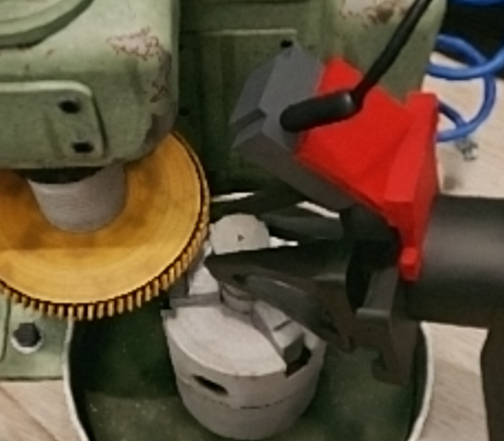

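Emit:
execute_actions(actions=[{"rows":[[-1.0,1.3,1.5,-0.35,0,0,1,0.221,0.399,0.342,-0.18,-0.01,0,-0.48],[-1.0,1.3,1.5,-0.35,0,0,1,0.221,0.398,0.342,-0.184,-0.01,0,-0.48],[-1.0,1.3,1.5,-0.35,0,0,1,0.221,0.397,0.342,-0.187,-0.01,0,-0.48],[-1.0,1.3,1.5,-0.35,0,0,1,0.221,0.396,0.342,-0.19,-0.01,0,-0.48],[-1.0,1.3,1.5,-0.35,0,0,1,0.221,0.395,0.342,-0.192,-0.01,0,-0.48],[-1.0,1.3,1.5,-0.35,0,0,1,0.221,0.394,0.342,-0.194,-0.01,0,-0.48],[-1.0,1.3,1.5,-0.35,0,0,1,0.221,0.393,0.342,-0.196,-0.01,0,-0.48],[-1.0,1.3,1.5,-0.35,0,0,1,0.221,0.392,0.342,-0.198,-0.01,0,-0.48],[-1.0,1.3,1.5,-0.35,0,0,1,0.221,0.391,0.342,-0.2,-0.01,0,-0.48],[-1.0,1.3,1.5,-0.35,0,0,1,0.221,0.39,0.342,-0.202,-0.01,0,-0.48],[-1.0,1.3,1.5,-0.35,0,0,1,0.221,0.389,0.342,-0.204,-0.01,0,-0.48],[-1.0,1.3,1.5,-0.35,0,0,1,0.221,0.388,0.342,-0.206,-0.01,0,-0.48],[-1.0,1.3,1.5,-0.35,0,0,1,0.221,0.387,0.342,-0.208,-0.01,0,-0.48],[-1.0,1.3,1.5,-0.35,0,0,1,0.221,0.386,0.342,-0.21,-0.01,0,-0.48],[-1.0,1.3,1.5,-0.35,0,0,1,0.221,0.385,0.342,-0.212,-0.01,0,-0.48]]}], pictures=false)

Emit:
execute_actions(actions=[{"steps":15}], pictures=false)

Scene clock: 754.23 s of 4200.00 s.
left_arm: end_effector_position=(+0.2084, -0.1061, +0.4239) grip_measured=+1.000 end_effector_quat_wxyz=(+0.557, +0.374, +0.675, -0.306) | right_arm: end_effector_position=(+0.2825, -0.2449, +0.2004) grip_measured=-0.407 end_effector_quat_wxyz=(+0.597, -0.099, +0.793, +0.072)
Joint positions: left_arm=[-0.994  1.319  1.475 -0.349  0.     0.003  0.094] | right_arm=[ 0.212  0.413  0.351 -0.218 -0.004 -0.005  0.028]
Joint velocities: left_arm=[ 0.007 -0.007  0.012 -0.007 -0.051 -0.007  0.   ] | right_arm=[ 0.007 -0.032 -0.007 -0.037  0.007  0.007 -0.   ]
Steps of this call (steps 1 to 15: the robot went on to your last target; steps 16 to 90: nothing new was sent; then 8.50 s passed at rest; steps 91 to 105: all 15 steps of this action). Readings (joint positions):
91: left_arm=[-0.994 1.319 1.475 -0.349 0.000 0.003] | right_arm=[0.212 0.424 0.351 -0.207 -0.004 -0.005]
92: left_arm=[-0.994 1.319 1.475 -0.349 0.000 0.003] | right_arm=[0.212 0.424 0.351 -0.207 -0.004 -0.005]
94: left_arm=[-0.994 1.319 1.475 -0.349 0.000 0.003] | right_arm=[0.212 0.424 0.351 -0.207 -0.004 -0.005]
98: left_arm=[-0.994 1.319 1.475 -0.349 0.000 0.003] | right_arm=[0.212 0.424 0.351 -0.207 -0.004 -0.005]
105: the state above

Scene clock: 754.73 s of 4200.00 s.
left_arm: end_effector_position=(+0.2084, -0.1061, +0.4239) grip_measured=+1.000 end_effector_quat_wxyz=(+0.557, +0.374, +0.675, -0.306) | right_arm: end_effector_position=(+0.2822, -0.2450, +0.2003) grip_measured=-0.407 end_effector_quat_wxyz=(+0.597, -0.099, +0.793, +0.072)
Joint positions: left_arm=[-0.994  1.319  1.475 -0.349  0.     0.003  0.094] | right_arm=[ 0.212  0.411  0.351 -0.221 -0.004 -0.005  0.028]
Joint velocities: left_arm=[-0.002 -0.007 -0.002  0.007 -0.022  0.066  0.   ] | right_arm=[ 0.002 -0.017  0.002 -0.022  0.066  0.007 -0.001]
Steps of this call (steps 1 to 15: the robot went on to your last target). Readings (joint positions):
1: left_arm=[-0.994 1.319 1.475 -0.349 0.000 0.003] | right_arm=[0.212 0.412 0.351 -0.219 -0.004 -0.005]
2: left_arm=[-0.994 1.319 1.475 -0.349 0.000 0.003] | right_arm=[0.212 0.411 0.351 -0.220 -0.004 -0.005]
4: left_arm=[-0.994 1.319 1.475 -0.349 0.000 0.003] | right_arm=[0.212 0.411 0.351 -0.221 -0.004 -0.005]
8: left_arm=[-0.994 1.319 1.475 -0.349 0.000 0.003] | right_arm=[0.212 0.411 0.351 -0.221 -0.004 -0.005]
15: the state above
All arms were judged still, so your last target was given up. Only a new action makes them travel on or press farther. Fingers that are still opening or closing keep moving.

Sliding works. Continue.

Emit:
execute_actions(actions=[{"rows":[[-1.0,1.3,1.5,-0.35,0,0,1,0.221,0.383,0.342,-0.214,-0.01,0,-0.48],[-1.0,1.3,1.5,-0.35,0,0,1,0.221,0.3815,0.342,-0.2155,-0.01,0,-0.48],[-1.0,1.3,1.5,-0.35,0,0,1,0.221,0.38,0.342,-0.217,-0.01,0,-0.48],[-1.0,1.3,1.5,-0.35,0,0,1,0.221,0.3785,0.342,-0.2185,-0.01,0,-0.48],[-1.0,1.3,1.5,-0.35,0,0,1,0.221,0.377,0.342,-0.22,-0.01,0,-0.48],[-1.0,1.3,1.5,-0.35,0,0,1,0.221,0.3755,0.342,-0.2215,-0.01,0,-0.48],[-1.0,1.3,1.5,-0.35,0,0,1,0.221,0.374,0.342,-0.223,-0.01,0,-0.48],[-1.0,1.3,1.5,-0.35,0,0,1,0.221,0.3725,0.342,-0.2245,-0.01,0,-0.48],[-1.0,1.3,1.5,-0.35,0,0,1,0.221,0.371,0.342,-0.226,-0.01,0,-0.48],[-1.0,1.3,1.5,-0.35,0,0,1,0.221,0.3695,0.342,-0.2275,-0.01,0,-0.48],[-1.0,1.3,1.5,-0.35,0,0,1,0.221,0.368,0.342,-0.229,-0.01,0,-0.48],[-1.0,1.3,1.5,-0.35,0,0,1,0.221,0.3665,0.342,-0.2305,-0.01,0,-0.48],[-1.0,1.3,1.5,-0.35,0,0,1,0.221,0.365,0.342,-0.232,-0.01,0,-0.48]],"steps":15}], pictures=false)

Emit:
execute_actions(actions=[{"steps":15}])

Scene clock: 765.53 s of 4200.00 s.
left_arm: end_effector_position=(+0.2084, -0.1061, +0.4239) grip_measured=+1.000 end_effector_quat_wxyz=(+0.557, +0.374, +0.675, -0.306) | right_arm: end_effector_position=(+0.2793, -0.2457, +0.2003) grip_measured=-0.407 end_effector_quat_wxyz=(+0.597, -0.099, +0.793, +0.072)
Joint positions: left_arm=[-0.994  1.319  1.475 -0.349  0.     0.003  0.094] | right_arm=[ 0.212  0.392  0.351 -0.24  -0.004 -0.005  0.028]
Joint velocities: left_arm=[ 0.007 -0.002 -0.007 -0.037 -0.022  0.022  0.   ] | right_arm=[ 0.017 -0.032 -0.017  0.007  0.022  0.007  0.001]
Steps of this call (steps 1 to 90: nothing new was sent; then 7.30 s passed at rest; steps 91 to 105: all 15 steps of this action). Readings (joint positions):
91: left_arm=[-0.994 1.319 1.475 -0.349 0.000 0.003] | right_arm=[0.212 0.411 0.351 -0.221 -0.004 -0.005]
92: left_arm=[-0.994 1.319 1.475 -0.349 0.000 0.003] | right_arm=[0.212 0.411 0.351 -0.221 -0.004 -0.005]
94: left_arm=[-0.994 1.319 1.475 -0.349 0.000 0.003] | right_arm=[0.212 0.411 0.351 -0.221 -0.004 -0.005]
98: left_arm=[-0.994 1.319 1.475 -0.349 0.000 0.003] | right_arm=[0.212 0.402 0.351 -0.229 -0.004 -0.005]
105: the state above

Scene clock: 766.03 s of 4200.00 s.
left_arm: end_effector_position=(+0.2084, -0.1061, +0.4239) grip_measured=+1.000 end_effector_quat_wxyz=(+0.557, +0.374, +0.675, -0.306) | right_arm: end_effector_position=(+0.2792, -0.2458, +0.2004) grip_measured=-0.407 end_effector_quat_wxyz=(+0.597, -0.099, +0.793, +0.072)
Joint positions: left_arm=[-0.994  1.319  1.475 -0.349  0.     0.003  0.094] | right_arm=[ 0.212  0.391  0.351 -0.241 -0.004 -0.005  0.028]
Joint velocities: left_arm=[ 0.007  0.027 -0.002 -0.007 -0.037 -0.022  0.   ] | right_arm=[-0.012  0.002 -0.007  0.081 -0.037 -0.037  0.   ]
Steps of this call (steps 1 to 15: the robot went on to your last target). Readings (joint positions):
1: left_arm=[-0.994 1.319 1.475 -0.349 0.000 0.003] | right_arm=[0.212 0.391 0.351 -0.241 -0.004 -0.005]
2: left_arm=[-0.994 1.319 1.475 -0.349 0.000 0.003] | right_arm=[0.212 0.391 0.351 -0.241 -0.004 -0.005]
4: left_arm=[-0.994 1.319 1.475 -0.349 0.000 0.003] | right_arm=[0.212 0.391 0.351 -0.241 -0.004 -0.005]
8: left_arm=[-0.994 1.319 1.475 -0.349 0.000 0.003] | right_arm=[0.212 0.391 0.351 -0.241 -0.004 -0.005]
15: the state above
All arms were judged still, so your last target was given up. Only a new action makes them travel on or press farther. Fingers that are still opening or closing keep moving.

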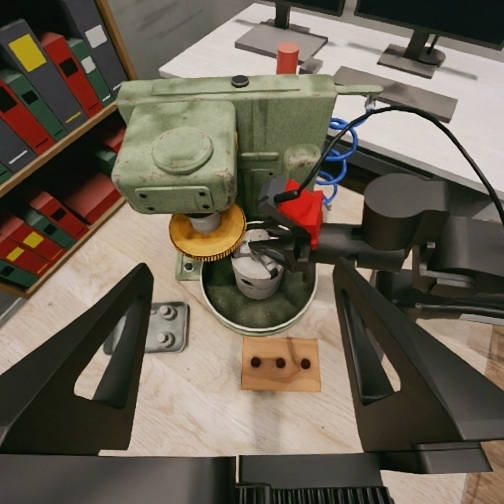

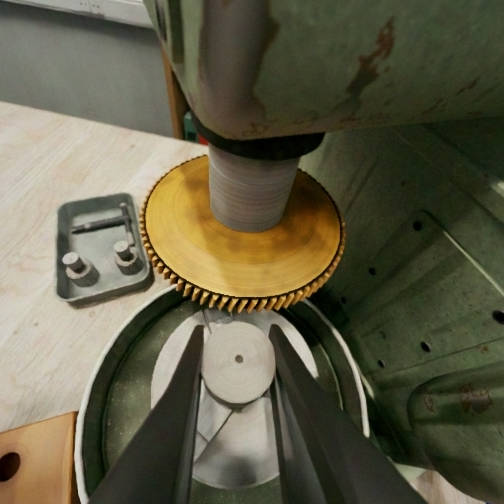

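Emit:
zoom_image(camera="cam_right_wrist", region=[140, 290, 340, 500])

Emit:
zoom_image(camera="cam_left_wrist", region=[210, 200, 310, 290])

Region (140, 290, 340, 500) of cam_right_wrist's 504x504 image, scaled by 2.400, with more detail than that image has; it fills the left 480 columns of this view, and the rest is white.

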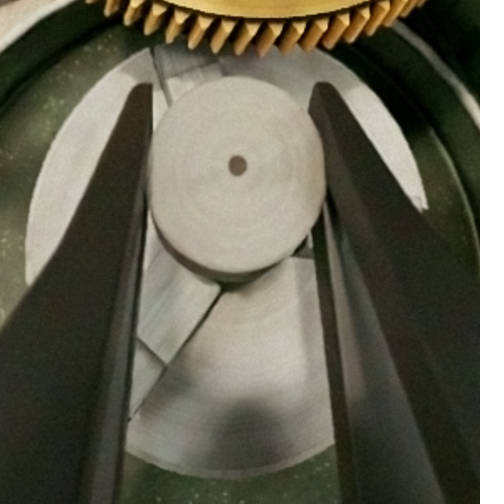

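Region (210, 200, 310, 290) of cam_left_wrist's 504x504 image, scaled by 5.040, with more detail than that image has; it fills the top 454 rows of this view, and the rest is white.

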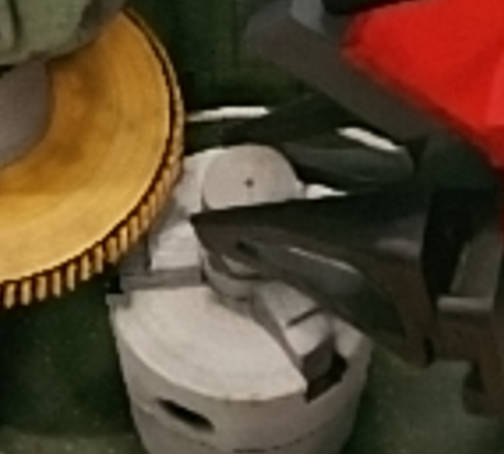

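Emit:
execute_actions(actions=[{"rows":[[-1.0,1.3,1.5,-0.35,0,0,1,0.215,0.38,0.342,-0.228,-0.01,0,-0.48],[-1.0,1.3,1.5,-0.35,0,0,1,0.21,0.392,0.342,-0.224,-0.01,0,-0.48],[-1.0,1.3,1.5,-0.35,0,0,1,0.206,0.397,0.342,-0.22,-0.01,0,-0.48],[-1.0,1.3,1.5,-0.35,0,0,1,0.205,0.4,0.342,-0.216,-0.01,0,-0.48],[-1.0,1.3,1.5,-0.35,0,0,1,0.205,0.403,0.342,-0.214,-0.01,0,-0.48],[-1.0,1.3,1.5,-0.35,0,0,1,0.205,0.406,0.342,-0.214,-0.01,0,-0.48],[-1.0,1.3,1.5,-0.35,0,0,1,0.205,0.409,0.342,-0.214,-0.01,0,-0.48],[-1.0,1.3,1.5,-0.35,0,0,1,0.205,0.409,0.342,-0.216,-0.01,0,-0.48],[-1.0,1.3,1.5,-0.35,0,0,1,0.205,0.409,0.342,-0.218,-0.01,0,-0.48],[-1.0,1.3,1.5,-0.35,0,0,1,0.205,0.409,0.342,-0.22,-0.01,0,-0.48]],"steps":15}], pictures=false)

Emit:
execute_actions(actions=[{"rows":[[-1.0,1.3,1.5,-0.35,0,0,1,0.203,0.409,0.342,-0.22,-0.01,0,-0.48],[-1.0,1.3,1.5,-0.35,0,0,1,0.2015,0.409,0.342,-0.22,-0.01,0,-0.48],[-1.0,1.3,1.5,-0.35,0,0,1,0.2,0.409,0.342,-0.22,-0.01,0,-0.48],[-1.0,1.3,1.5,-0.35,0,0,1,0.1985,0.409,0.342,-0.22,-0.01,0,-0.48],[-1.0,1.3,1.5,-0.35,0,0,1,0.197,0.409,0.342,-0.22,-0.01,0,-0.48],[-1.0,1.3,1.5,-0.35,0,0,1,0.1955,0.409,0.342,-0.22,-0.01,0,-0.48],[-1.0,1.3,1.5,-0.35,0,0,1,0.194,0.409,0.342,-0.22,-0.01,0,-0.48],[-1.0,1.3,1.5,-0.35,0,0,1,0.1925,0.409,0.342,-0.22,-0.01,0,-0.48],[-1.0,1.3,1.5,-0.35,0,0,1,0.191,0.409,0.342,-0.22,-0.01,0,-0.48],[-1.0,1.3,1.5,-0.35,0,0,1,0.1895,0.409,0.342,-0.22,-0.01,0,-0.48],[-1.0,1.3,1.5,-0.35,0,0,1,0.188,0.409,0.342,-0.22,-0.01,0,-0.48],[-1.0,1.3,1.5,-0.35,0,0,1,0.1865,0.409,0.342,-0.22,-0.01,0,-0.48],[-1.0,1.3,1.5,-0.35,0,0,1,0.185,0.409,0.342,-0.22,-0.01,0,-0.48]],"steps":15}], pictures=false)

Scene clock: 791.80 s of 4200.00 s.
left_arm: end_effector_position=(+0.2084, -0.1061, +0.4239) grip_measured=+1.000 end_effector_quat_wxyz=(+0.557, +0.374, +0.675, -0.306) | right_arm: end_effector_position=(+0.2802, -0.2455, +0.2000) grip_measured=-0.407 end_effector_quat_wxyz=(+0.596, -0.099, +0.793, +0.072)
Joint positions: left_arm=[-0.994  1.319  1.475 -0.349  0.     0.003  0.094] | right_arm=[ 0.212  0.398  0.351 -0.235 -0.004 -0.005  0.028]
Joint velocities: left_arm=[-0.002  0.012 -0.002 -0.037  0.007 -0.022  0.   ] | right_arm=[ 0.017  0.017  0.002  0.066 -0.037 -0.022 -0.001]
Steps of this call (steps 1 to 90: nothing new was sent; then 22.27 s passed at rest; steps 91 to 105: all 15 steps of this action). Readings (joint positions):
91: left_arm=[-0.994 1.319 1.475 -0.349 0.000 0.003] | right_arm=[0.212 0.391 0.351 -0.241 -0.004 -0.005]
92: left_arm=[-0.994 1.319 1.475 -0.349 0.000 0.003] | right_arm=[0.212 0.391 0.351 -0.241 -0.004 -0.005]
94: left_arm=[-0.994 1.319 1.475 -0.349 0.000 0.003] | right_arm=[0.212 0.391 0.351 -0.241 -0.004 -0.005]
98: left_arm=[-0.994 1.319 1.475 -0.349 0.000 0.003] | right_arm=[0.212 0.395 0.351 -0.239 -0.004 -0.005]
105: the state above

Scene clock: 792.30 s of 4200.00 s.
left_arm: end_effector_position=(+0.2084, -0.1061, +0.4239) grip_measured=+1.000 end_effector_quat_wxyz=(+0.557, +0.374, +0.675, -0.306) | right_arm: end_effector_position=(+0.2809, -0.2482, +0.2000) grip_measured=-0.407 end_effector_quat_wxyz=(+0.596, -0.095, +0.794, +0.070)
Joint positions: left_arm=[-0.994  1.319  1.475 -0.349  0.     0.003  0.094] | right_arm=[ 0.196  0.398  0.351 -0.235 -0.012 -0.005  0.028]
Joint velocities: left_arm=[ 0.012 -0.007 -0.022 -0.022  0.037 -0.051  0.   ] | right_arm=[-0.022  0.002  0.007  0.007  0.007  0.022  0.   ]
Steps of this call (steps 1 to 15: all 15 steps of this action). Readings (joint positions):
1: left_arm=[-0.994 1.319 1.475 -0.349 0.000 0.003] | right_arm=[0.212 0.398 0.351 -0.235 -0.004 -0.005]
2: left_arm=[-0.994 1.319 1.475 -0.349 0.000 0.003] | right_arm=[0.212 0.398 0.351 -0.235 -0.004 -0.005]
4: left_arm=[-0.994 1.319 1.475 -0.349 0.000 0.003] | right_arm=[0.211 0.398 0.351 -0.235 -0.004 -0.005]
8: left_arm=[-0.994 1.319 1.475 -0.349 0.000 0.003] | right_arm=[0.206 0.398 0.351 -0.235 -0.009 -0.005]
15: the state above

Emit:
execute_actions(actions=[{"rows":[[-1.01,1.36,1.33,-0.1,0,0,1,0.195,0.409,0.37,-0.22,-0.01,0,-0.48],[-1.01,1.36,1.33,-0.1,0,0,1,0.195,0.409,0.385,-0.22,-0.01,0,-0.48],[-1.01,1.36,1.33,-0.1,0,0,1,0.195,0.409,0.39,-0.22,-0.01,0,-0.48],[-1.01,1.36,1.33,-0.1,0,0,1,0.195,0.409,0.395,-0.22,-0.01,0,-0.48],[-1.01,1.36,1.33,-0.1,0,0,1,0.195,0.409,0.4,-0.225,-0.01,0,-0.48],[-1.02,1.42,1.15,0.15,0,0,1,0.195,0.409,0.405,-0.23,-0.01,0,-0.48],[-1.02,1.42,1.15,0.15,0,0,1,0.195,0.409,0.41,-0.235,-0.01,0,-0.48],[-1.02,1.42,1.15,0.15,0,0,1,0.195,0.409,0.415,-0.24,-0.01,0,-0.48],[-1.02,1.42,1.15,0.15,0,0,1,0.195,0.409,0.42,-0.245,-0.01,0,-0.48],[-1.02,1.42,1.15,0.15,0,0,1,0.195,0.409,0.42,-0.25,-0.01,0,-0.48],[-1.03,1.5,0.94,0.48,0,0,1,0.195,0.409,0.42,-0.255,-0.01,0,-0.48],[-1.03,1.5,0.94,0.48,0,0,1,0.195,0.409,0.42,-0.26,-0.01,0,-0.48]],"steps":15}], pictures=false)

Emit:
execute_actions(actions=[{"rows":[[-1.03,1.5,0.94,0.48,0,0,1,0.195,0.409,0.42,-0.26,-0.01,0,-0.48],[-1.03,1.5,0.94,0.48,0,0,1,0.195,0.409,0.42,-0.26,-0.01,0,-0.48],[-1.03,1.5,0.94,0.48,0,0,1,0.195,0.409,0.42,-0.26,-0.01,0,-0.48],[-1.03,1.59,0.66,0.9,0,0,1,0.195,0.409,0.42,-0.26,-0.01,0,-0.48],[-1.03,1.59,0.66,0.9,0,0,1,0.195,0.409,0.42,-0.26,-0.01,0,-0.48],[-1.03,1.59,0.66,0.9,0,0,1,0.195,0.409,0.42,-0.26,-0.01,0,-0.48],[-1.03,1.59,0.66,0.9,0,0,1,0.195,0.409,0.42,-0.26,-0.01,0,-0.48],[-1.03,1.59,0.66,0.9,0,0,1,0.195,0.409,0.42,-0.26,-0.01,0,-0.48],[-1.03,1.59,0.66,0.9,0,0,1,0.195,0.409,0.42,-0.26,-0.01,0,-0.48],[-1.03,1.59,0.66,0.9,0,0,1,0.195,0.409,0.42,-0.26,-0.01,0,-0.48],[-1.03,1.59,0.66,0.9,0,0,1,0.195,0.409,0.42,-0.26,-0.01,0,-0.48],[-1.03,1.67,0.39,1.31,0,0,1,0.195,0.409,0.42,-0.26,-0.01,0,-0.48]],"steps":15}], pictures=false)

Emit:
execute_actions(actions=[{"steps":45}])

Scene clock: 831.50 s of 4200.00 s.
left_arm: end_effector_position=(+0.2247, -0.1582, +0.2509) grip_measured=+1.000 end_effector_quat_wxyz=(+0.542, +0.389, +0.678, -0.309) | right_arm: end_effector_position=(+0.2793, -0.2486, +0.2098) grip_measured=-0.407 end_effector_quat_wxyz=(+0.598, -0.095, +0.793, +0.071)
Joint positions: left_arm=[-1.023  1.498  0.952  0.322  0.     0.003  0.094] | right_arm=[ 0.196  0.398  0.387 -0.267 -0.012 -0.005  0.028]
Joint velocities: left_arm=[-0.042  0.491 -0.618  0.388  0.037  0.022  0.   ] | right_arm=[ 0.017  0.002 -0.007 -0.066  0.007 -0.022  0.001]
Steps of this call (steps 1 to 15: the robot went on to your last target; steps 16 to 90: nothing new was sent; then 35.70 s passed at rest; steps 91 to 105: all 15 steps of this action). Readings (joint positions):
91: left_arm=[-0.995 1.319 1.451 -0.303 0.000 0.003] | right_arm=[0.196 0.398 0.351 -0.235 -0.012 -0.005]
92: left_arm=[-0.998 1.318 1.422 -0.245 0.000 0.003] | right_arm=[0.196 0.398 0.351 -0.235 -0.012 -0.005]
94: left_arm=[-1.002 1.331 1.373 -0.185 0.000 0.003] | right_arm=[0.196 0.398 0.354 -0.237 -0.012 -0.005]
98: left_arm=[-1.010 1.370 1.225 0.006 0.000 0.003] | right_arm=[0.196 0.398 0.368 -0.251 -0.012 -0.005]
105: the state above

Scene clock: 832.00 s of 4200.00 s.
left_arm: end_effector_position=(+0.1982, -0.1140, +0.1604) grip_measured=+1.000 end_effector_quat_wxyz=(+0.593, +0.364, +0.634, -0.338) | right_arm: end_effector_position=(+0.2783, -0.2488, +0.2064) grip_measured=-0.407 end_effector_quat_wxyz=(+0.592, -0.096, +0.797, +0.070)
Joint positions: left_arm=[-1.024  1.634  0.448  1.117  0.     0.003  0.094] | right_arm=[ 0.196  0.398  0.387 -0.281 -0.012 -0.005  0.028]
Joint velocities: left_arm=[-0.017  0.418 -1.292  0.974 -0.051  0.007  0.   ] | right_arm=[-0.002 -0.032  0.007  0.007 -0.022 -0.037  0.   ]
Steps of this call (steps 1 to 15: all 15 steps of this action). Readings (joint positions):
1: left_arm=[-1.024 1.511 0.936 0.335 0.000 0.003] | right_arm=[0.196 0.398 0.387 -0.270 -0.012 -0.005]
2: left_arm=[-1.024 1.518 0.927 0.345 0.000 0.003] | right_arm=[0.196 0.398 0.387 -0.273 -0.012 -0.005]
4: left_arm=[-1.024 1.525 0.887 0.459 0.000 0.003] | right_arm=[0.196 0.398 0.387 -0.277 -0.012 -0.005]
8: left_arm=[-1.024 1.557 0.695 0.746 0.000 0.003] | right_arm=[0.196 0.398 0.387 -0.280 -0.012 -0.005]
15: the state above

Scene clock: 833.50 s of 4200.00 s.
left_arm: end_effector_position=(+0.1925, -0.1043, +0.1698) grip_measured=+1.000 end_effector_quat_wxyz=(+0.622, +0.347, +0.605, -0.355) | right_arm: end_effector_position=(+0.2783, -0.2488, +0.2064) grip_measured=-0.407 end_effector_quat_wxyz=(+0.592, -0.096, +0.797, +0.070)
Joint positions: left_arm=[-1.024  1.668  0.384  1.31   0.     0.003  0.094] | right_arm=[ 0.196  0.398  0.387 -0.281 -0.012 -0.005  0.028]
Joint velocities: left_arm=[-0.002  0.017 -0.002 -0.051  0.037 -0.022  0.   ] | right_arm=[ 0.002 -0.002 -0.022 -0.022  0.022 -0.081  0.001]
Steps of this call (steps 1 to 30: the robot went on to your last target; steps 31 to 45: nothing new was sent). Readings (joint positions):
1: left_arm=[-1.024 1.647 0.413 1.144 0.000 0.003] | right_arm=[0.196 0.398 0.387 -0.281 -0.012 -0.005]
2: left_arm=[-1.024 1.659 0.393 1.162 0.000 0.003] | right_arm=[0.196 0.398 0.387 -0.281 -0.012 -0.005]
4: left_arm=[-1.024 1.668 0.384 1.191 0.000 0.003] | right_arm=[0.196 0.398 0.387 -0.281 -0.012 -0.005]
8: left_arm=[-1.024 1.668 0.384 1.267 0.000 0.003] | right_arm=[0.196 0.398 0.387 -0.281 -0.012 -0.005]
45: the state above
All arms were judged still, so your last target was given up. Only a new action makes them travel on or press farther. Fingers that are still opening or closing keep moving.

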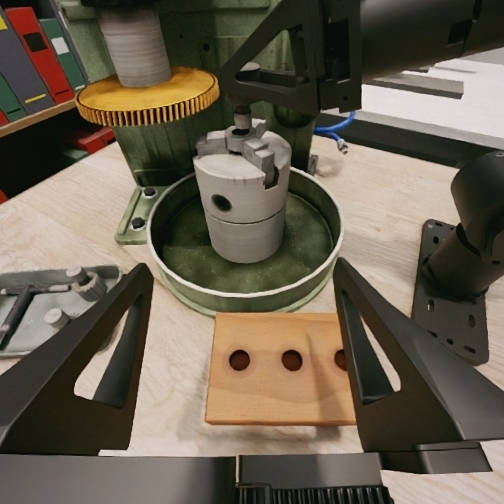

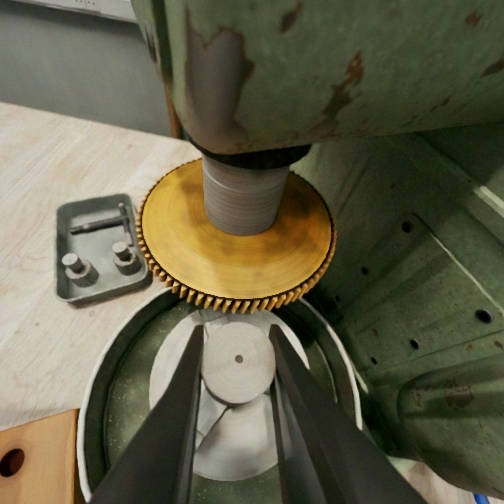

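Emit:
zoom_image(camera="cam_left_wrist", region=[185, 50, 305, 190])

Region (185, 50, 305, 190) of cam_left_wrist's 504x504 image, scaled by 3.600, with more detail than that image has; it fills the left 432 columns of this view, and the rest is white.

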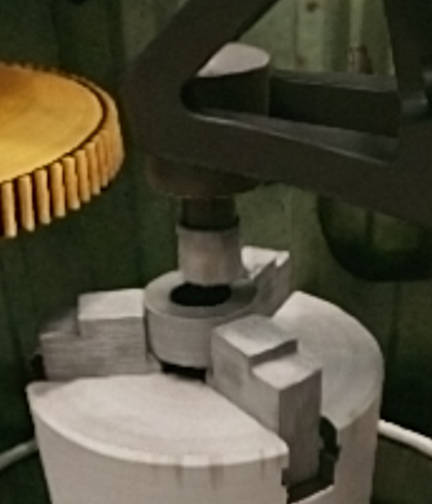

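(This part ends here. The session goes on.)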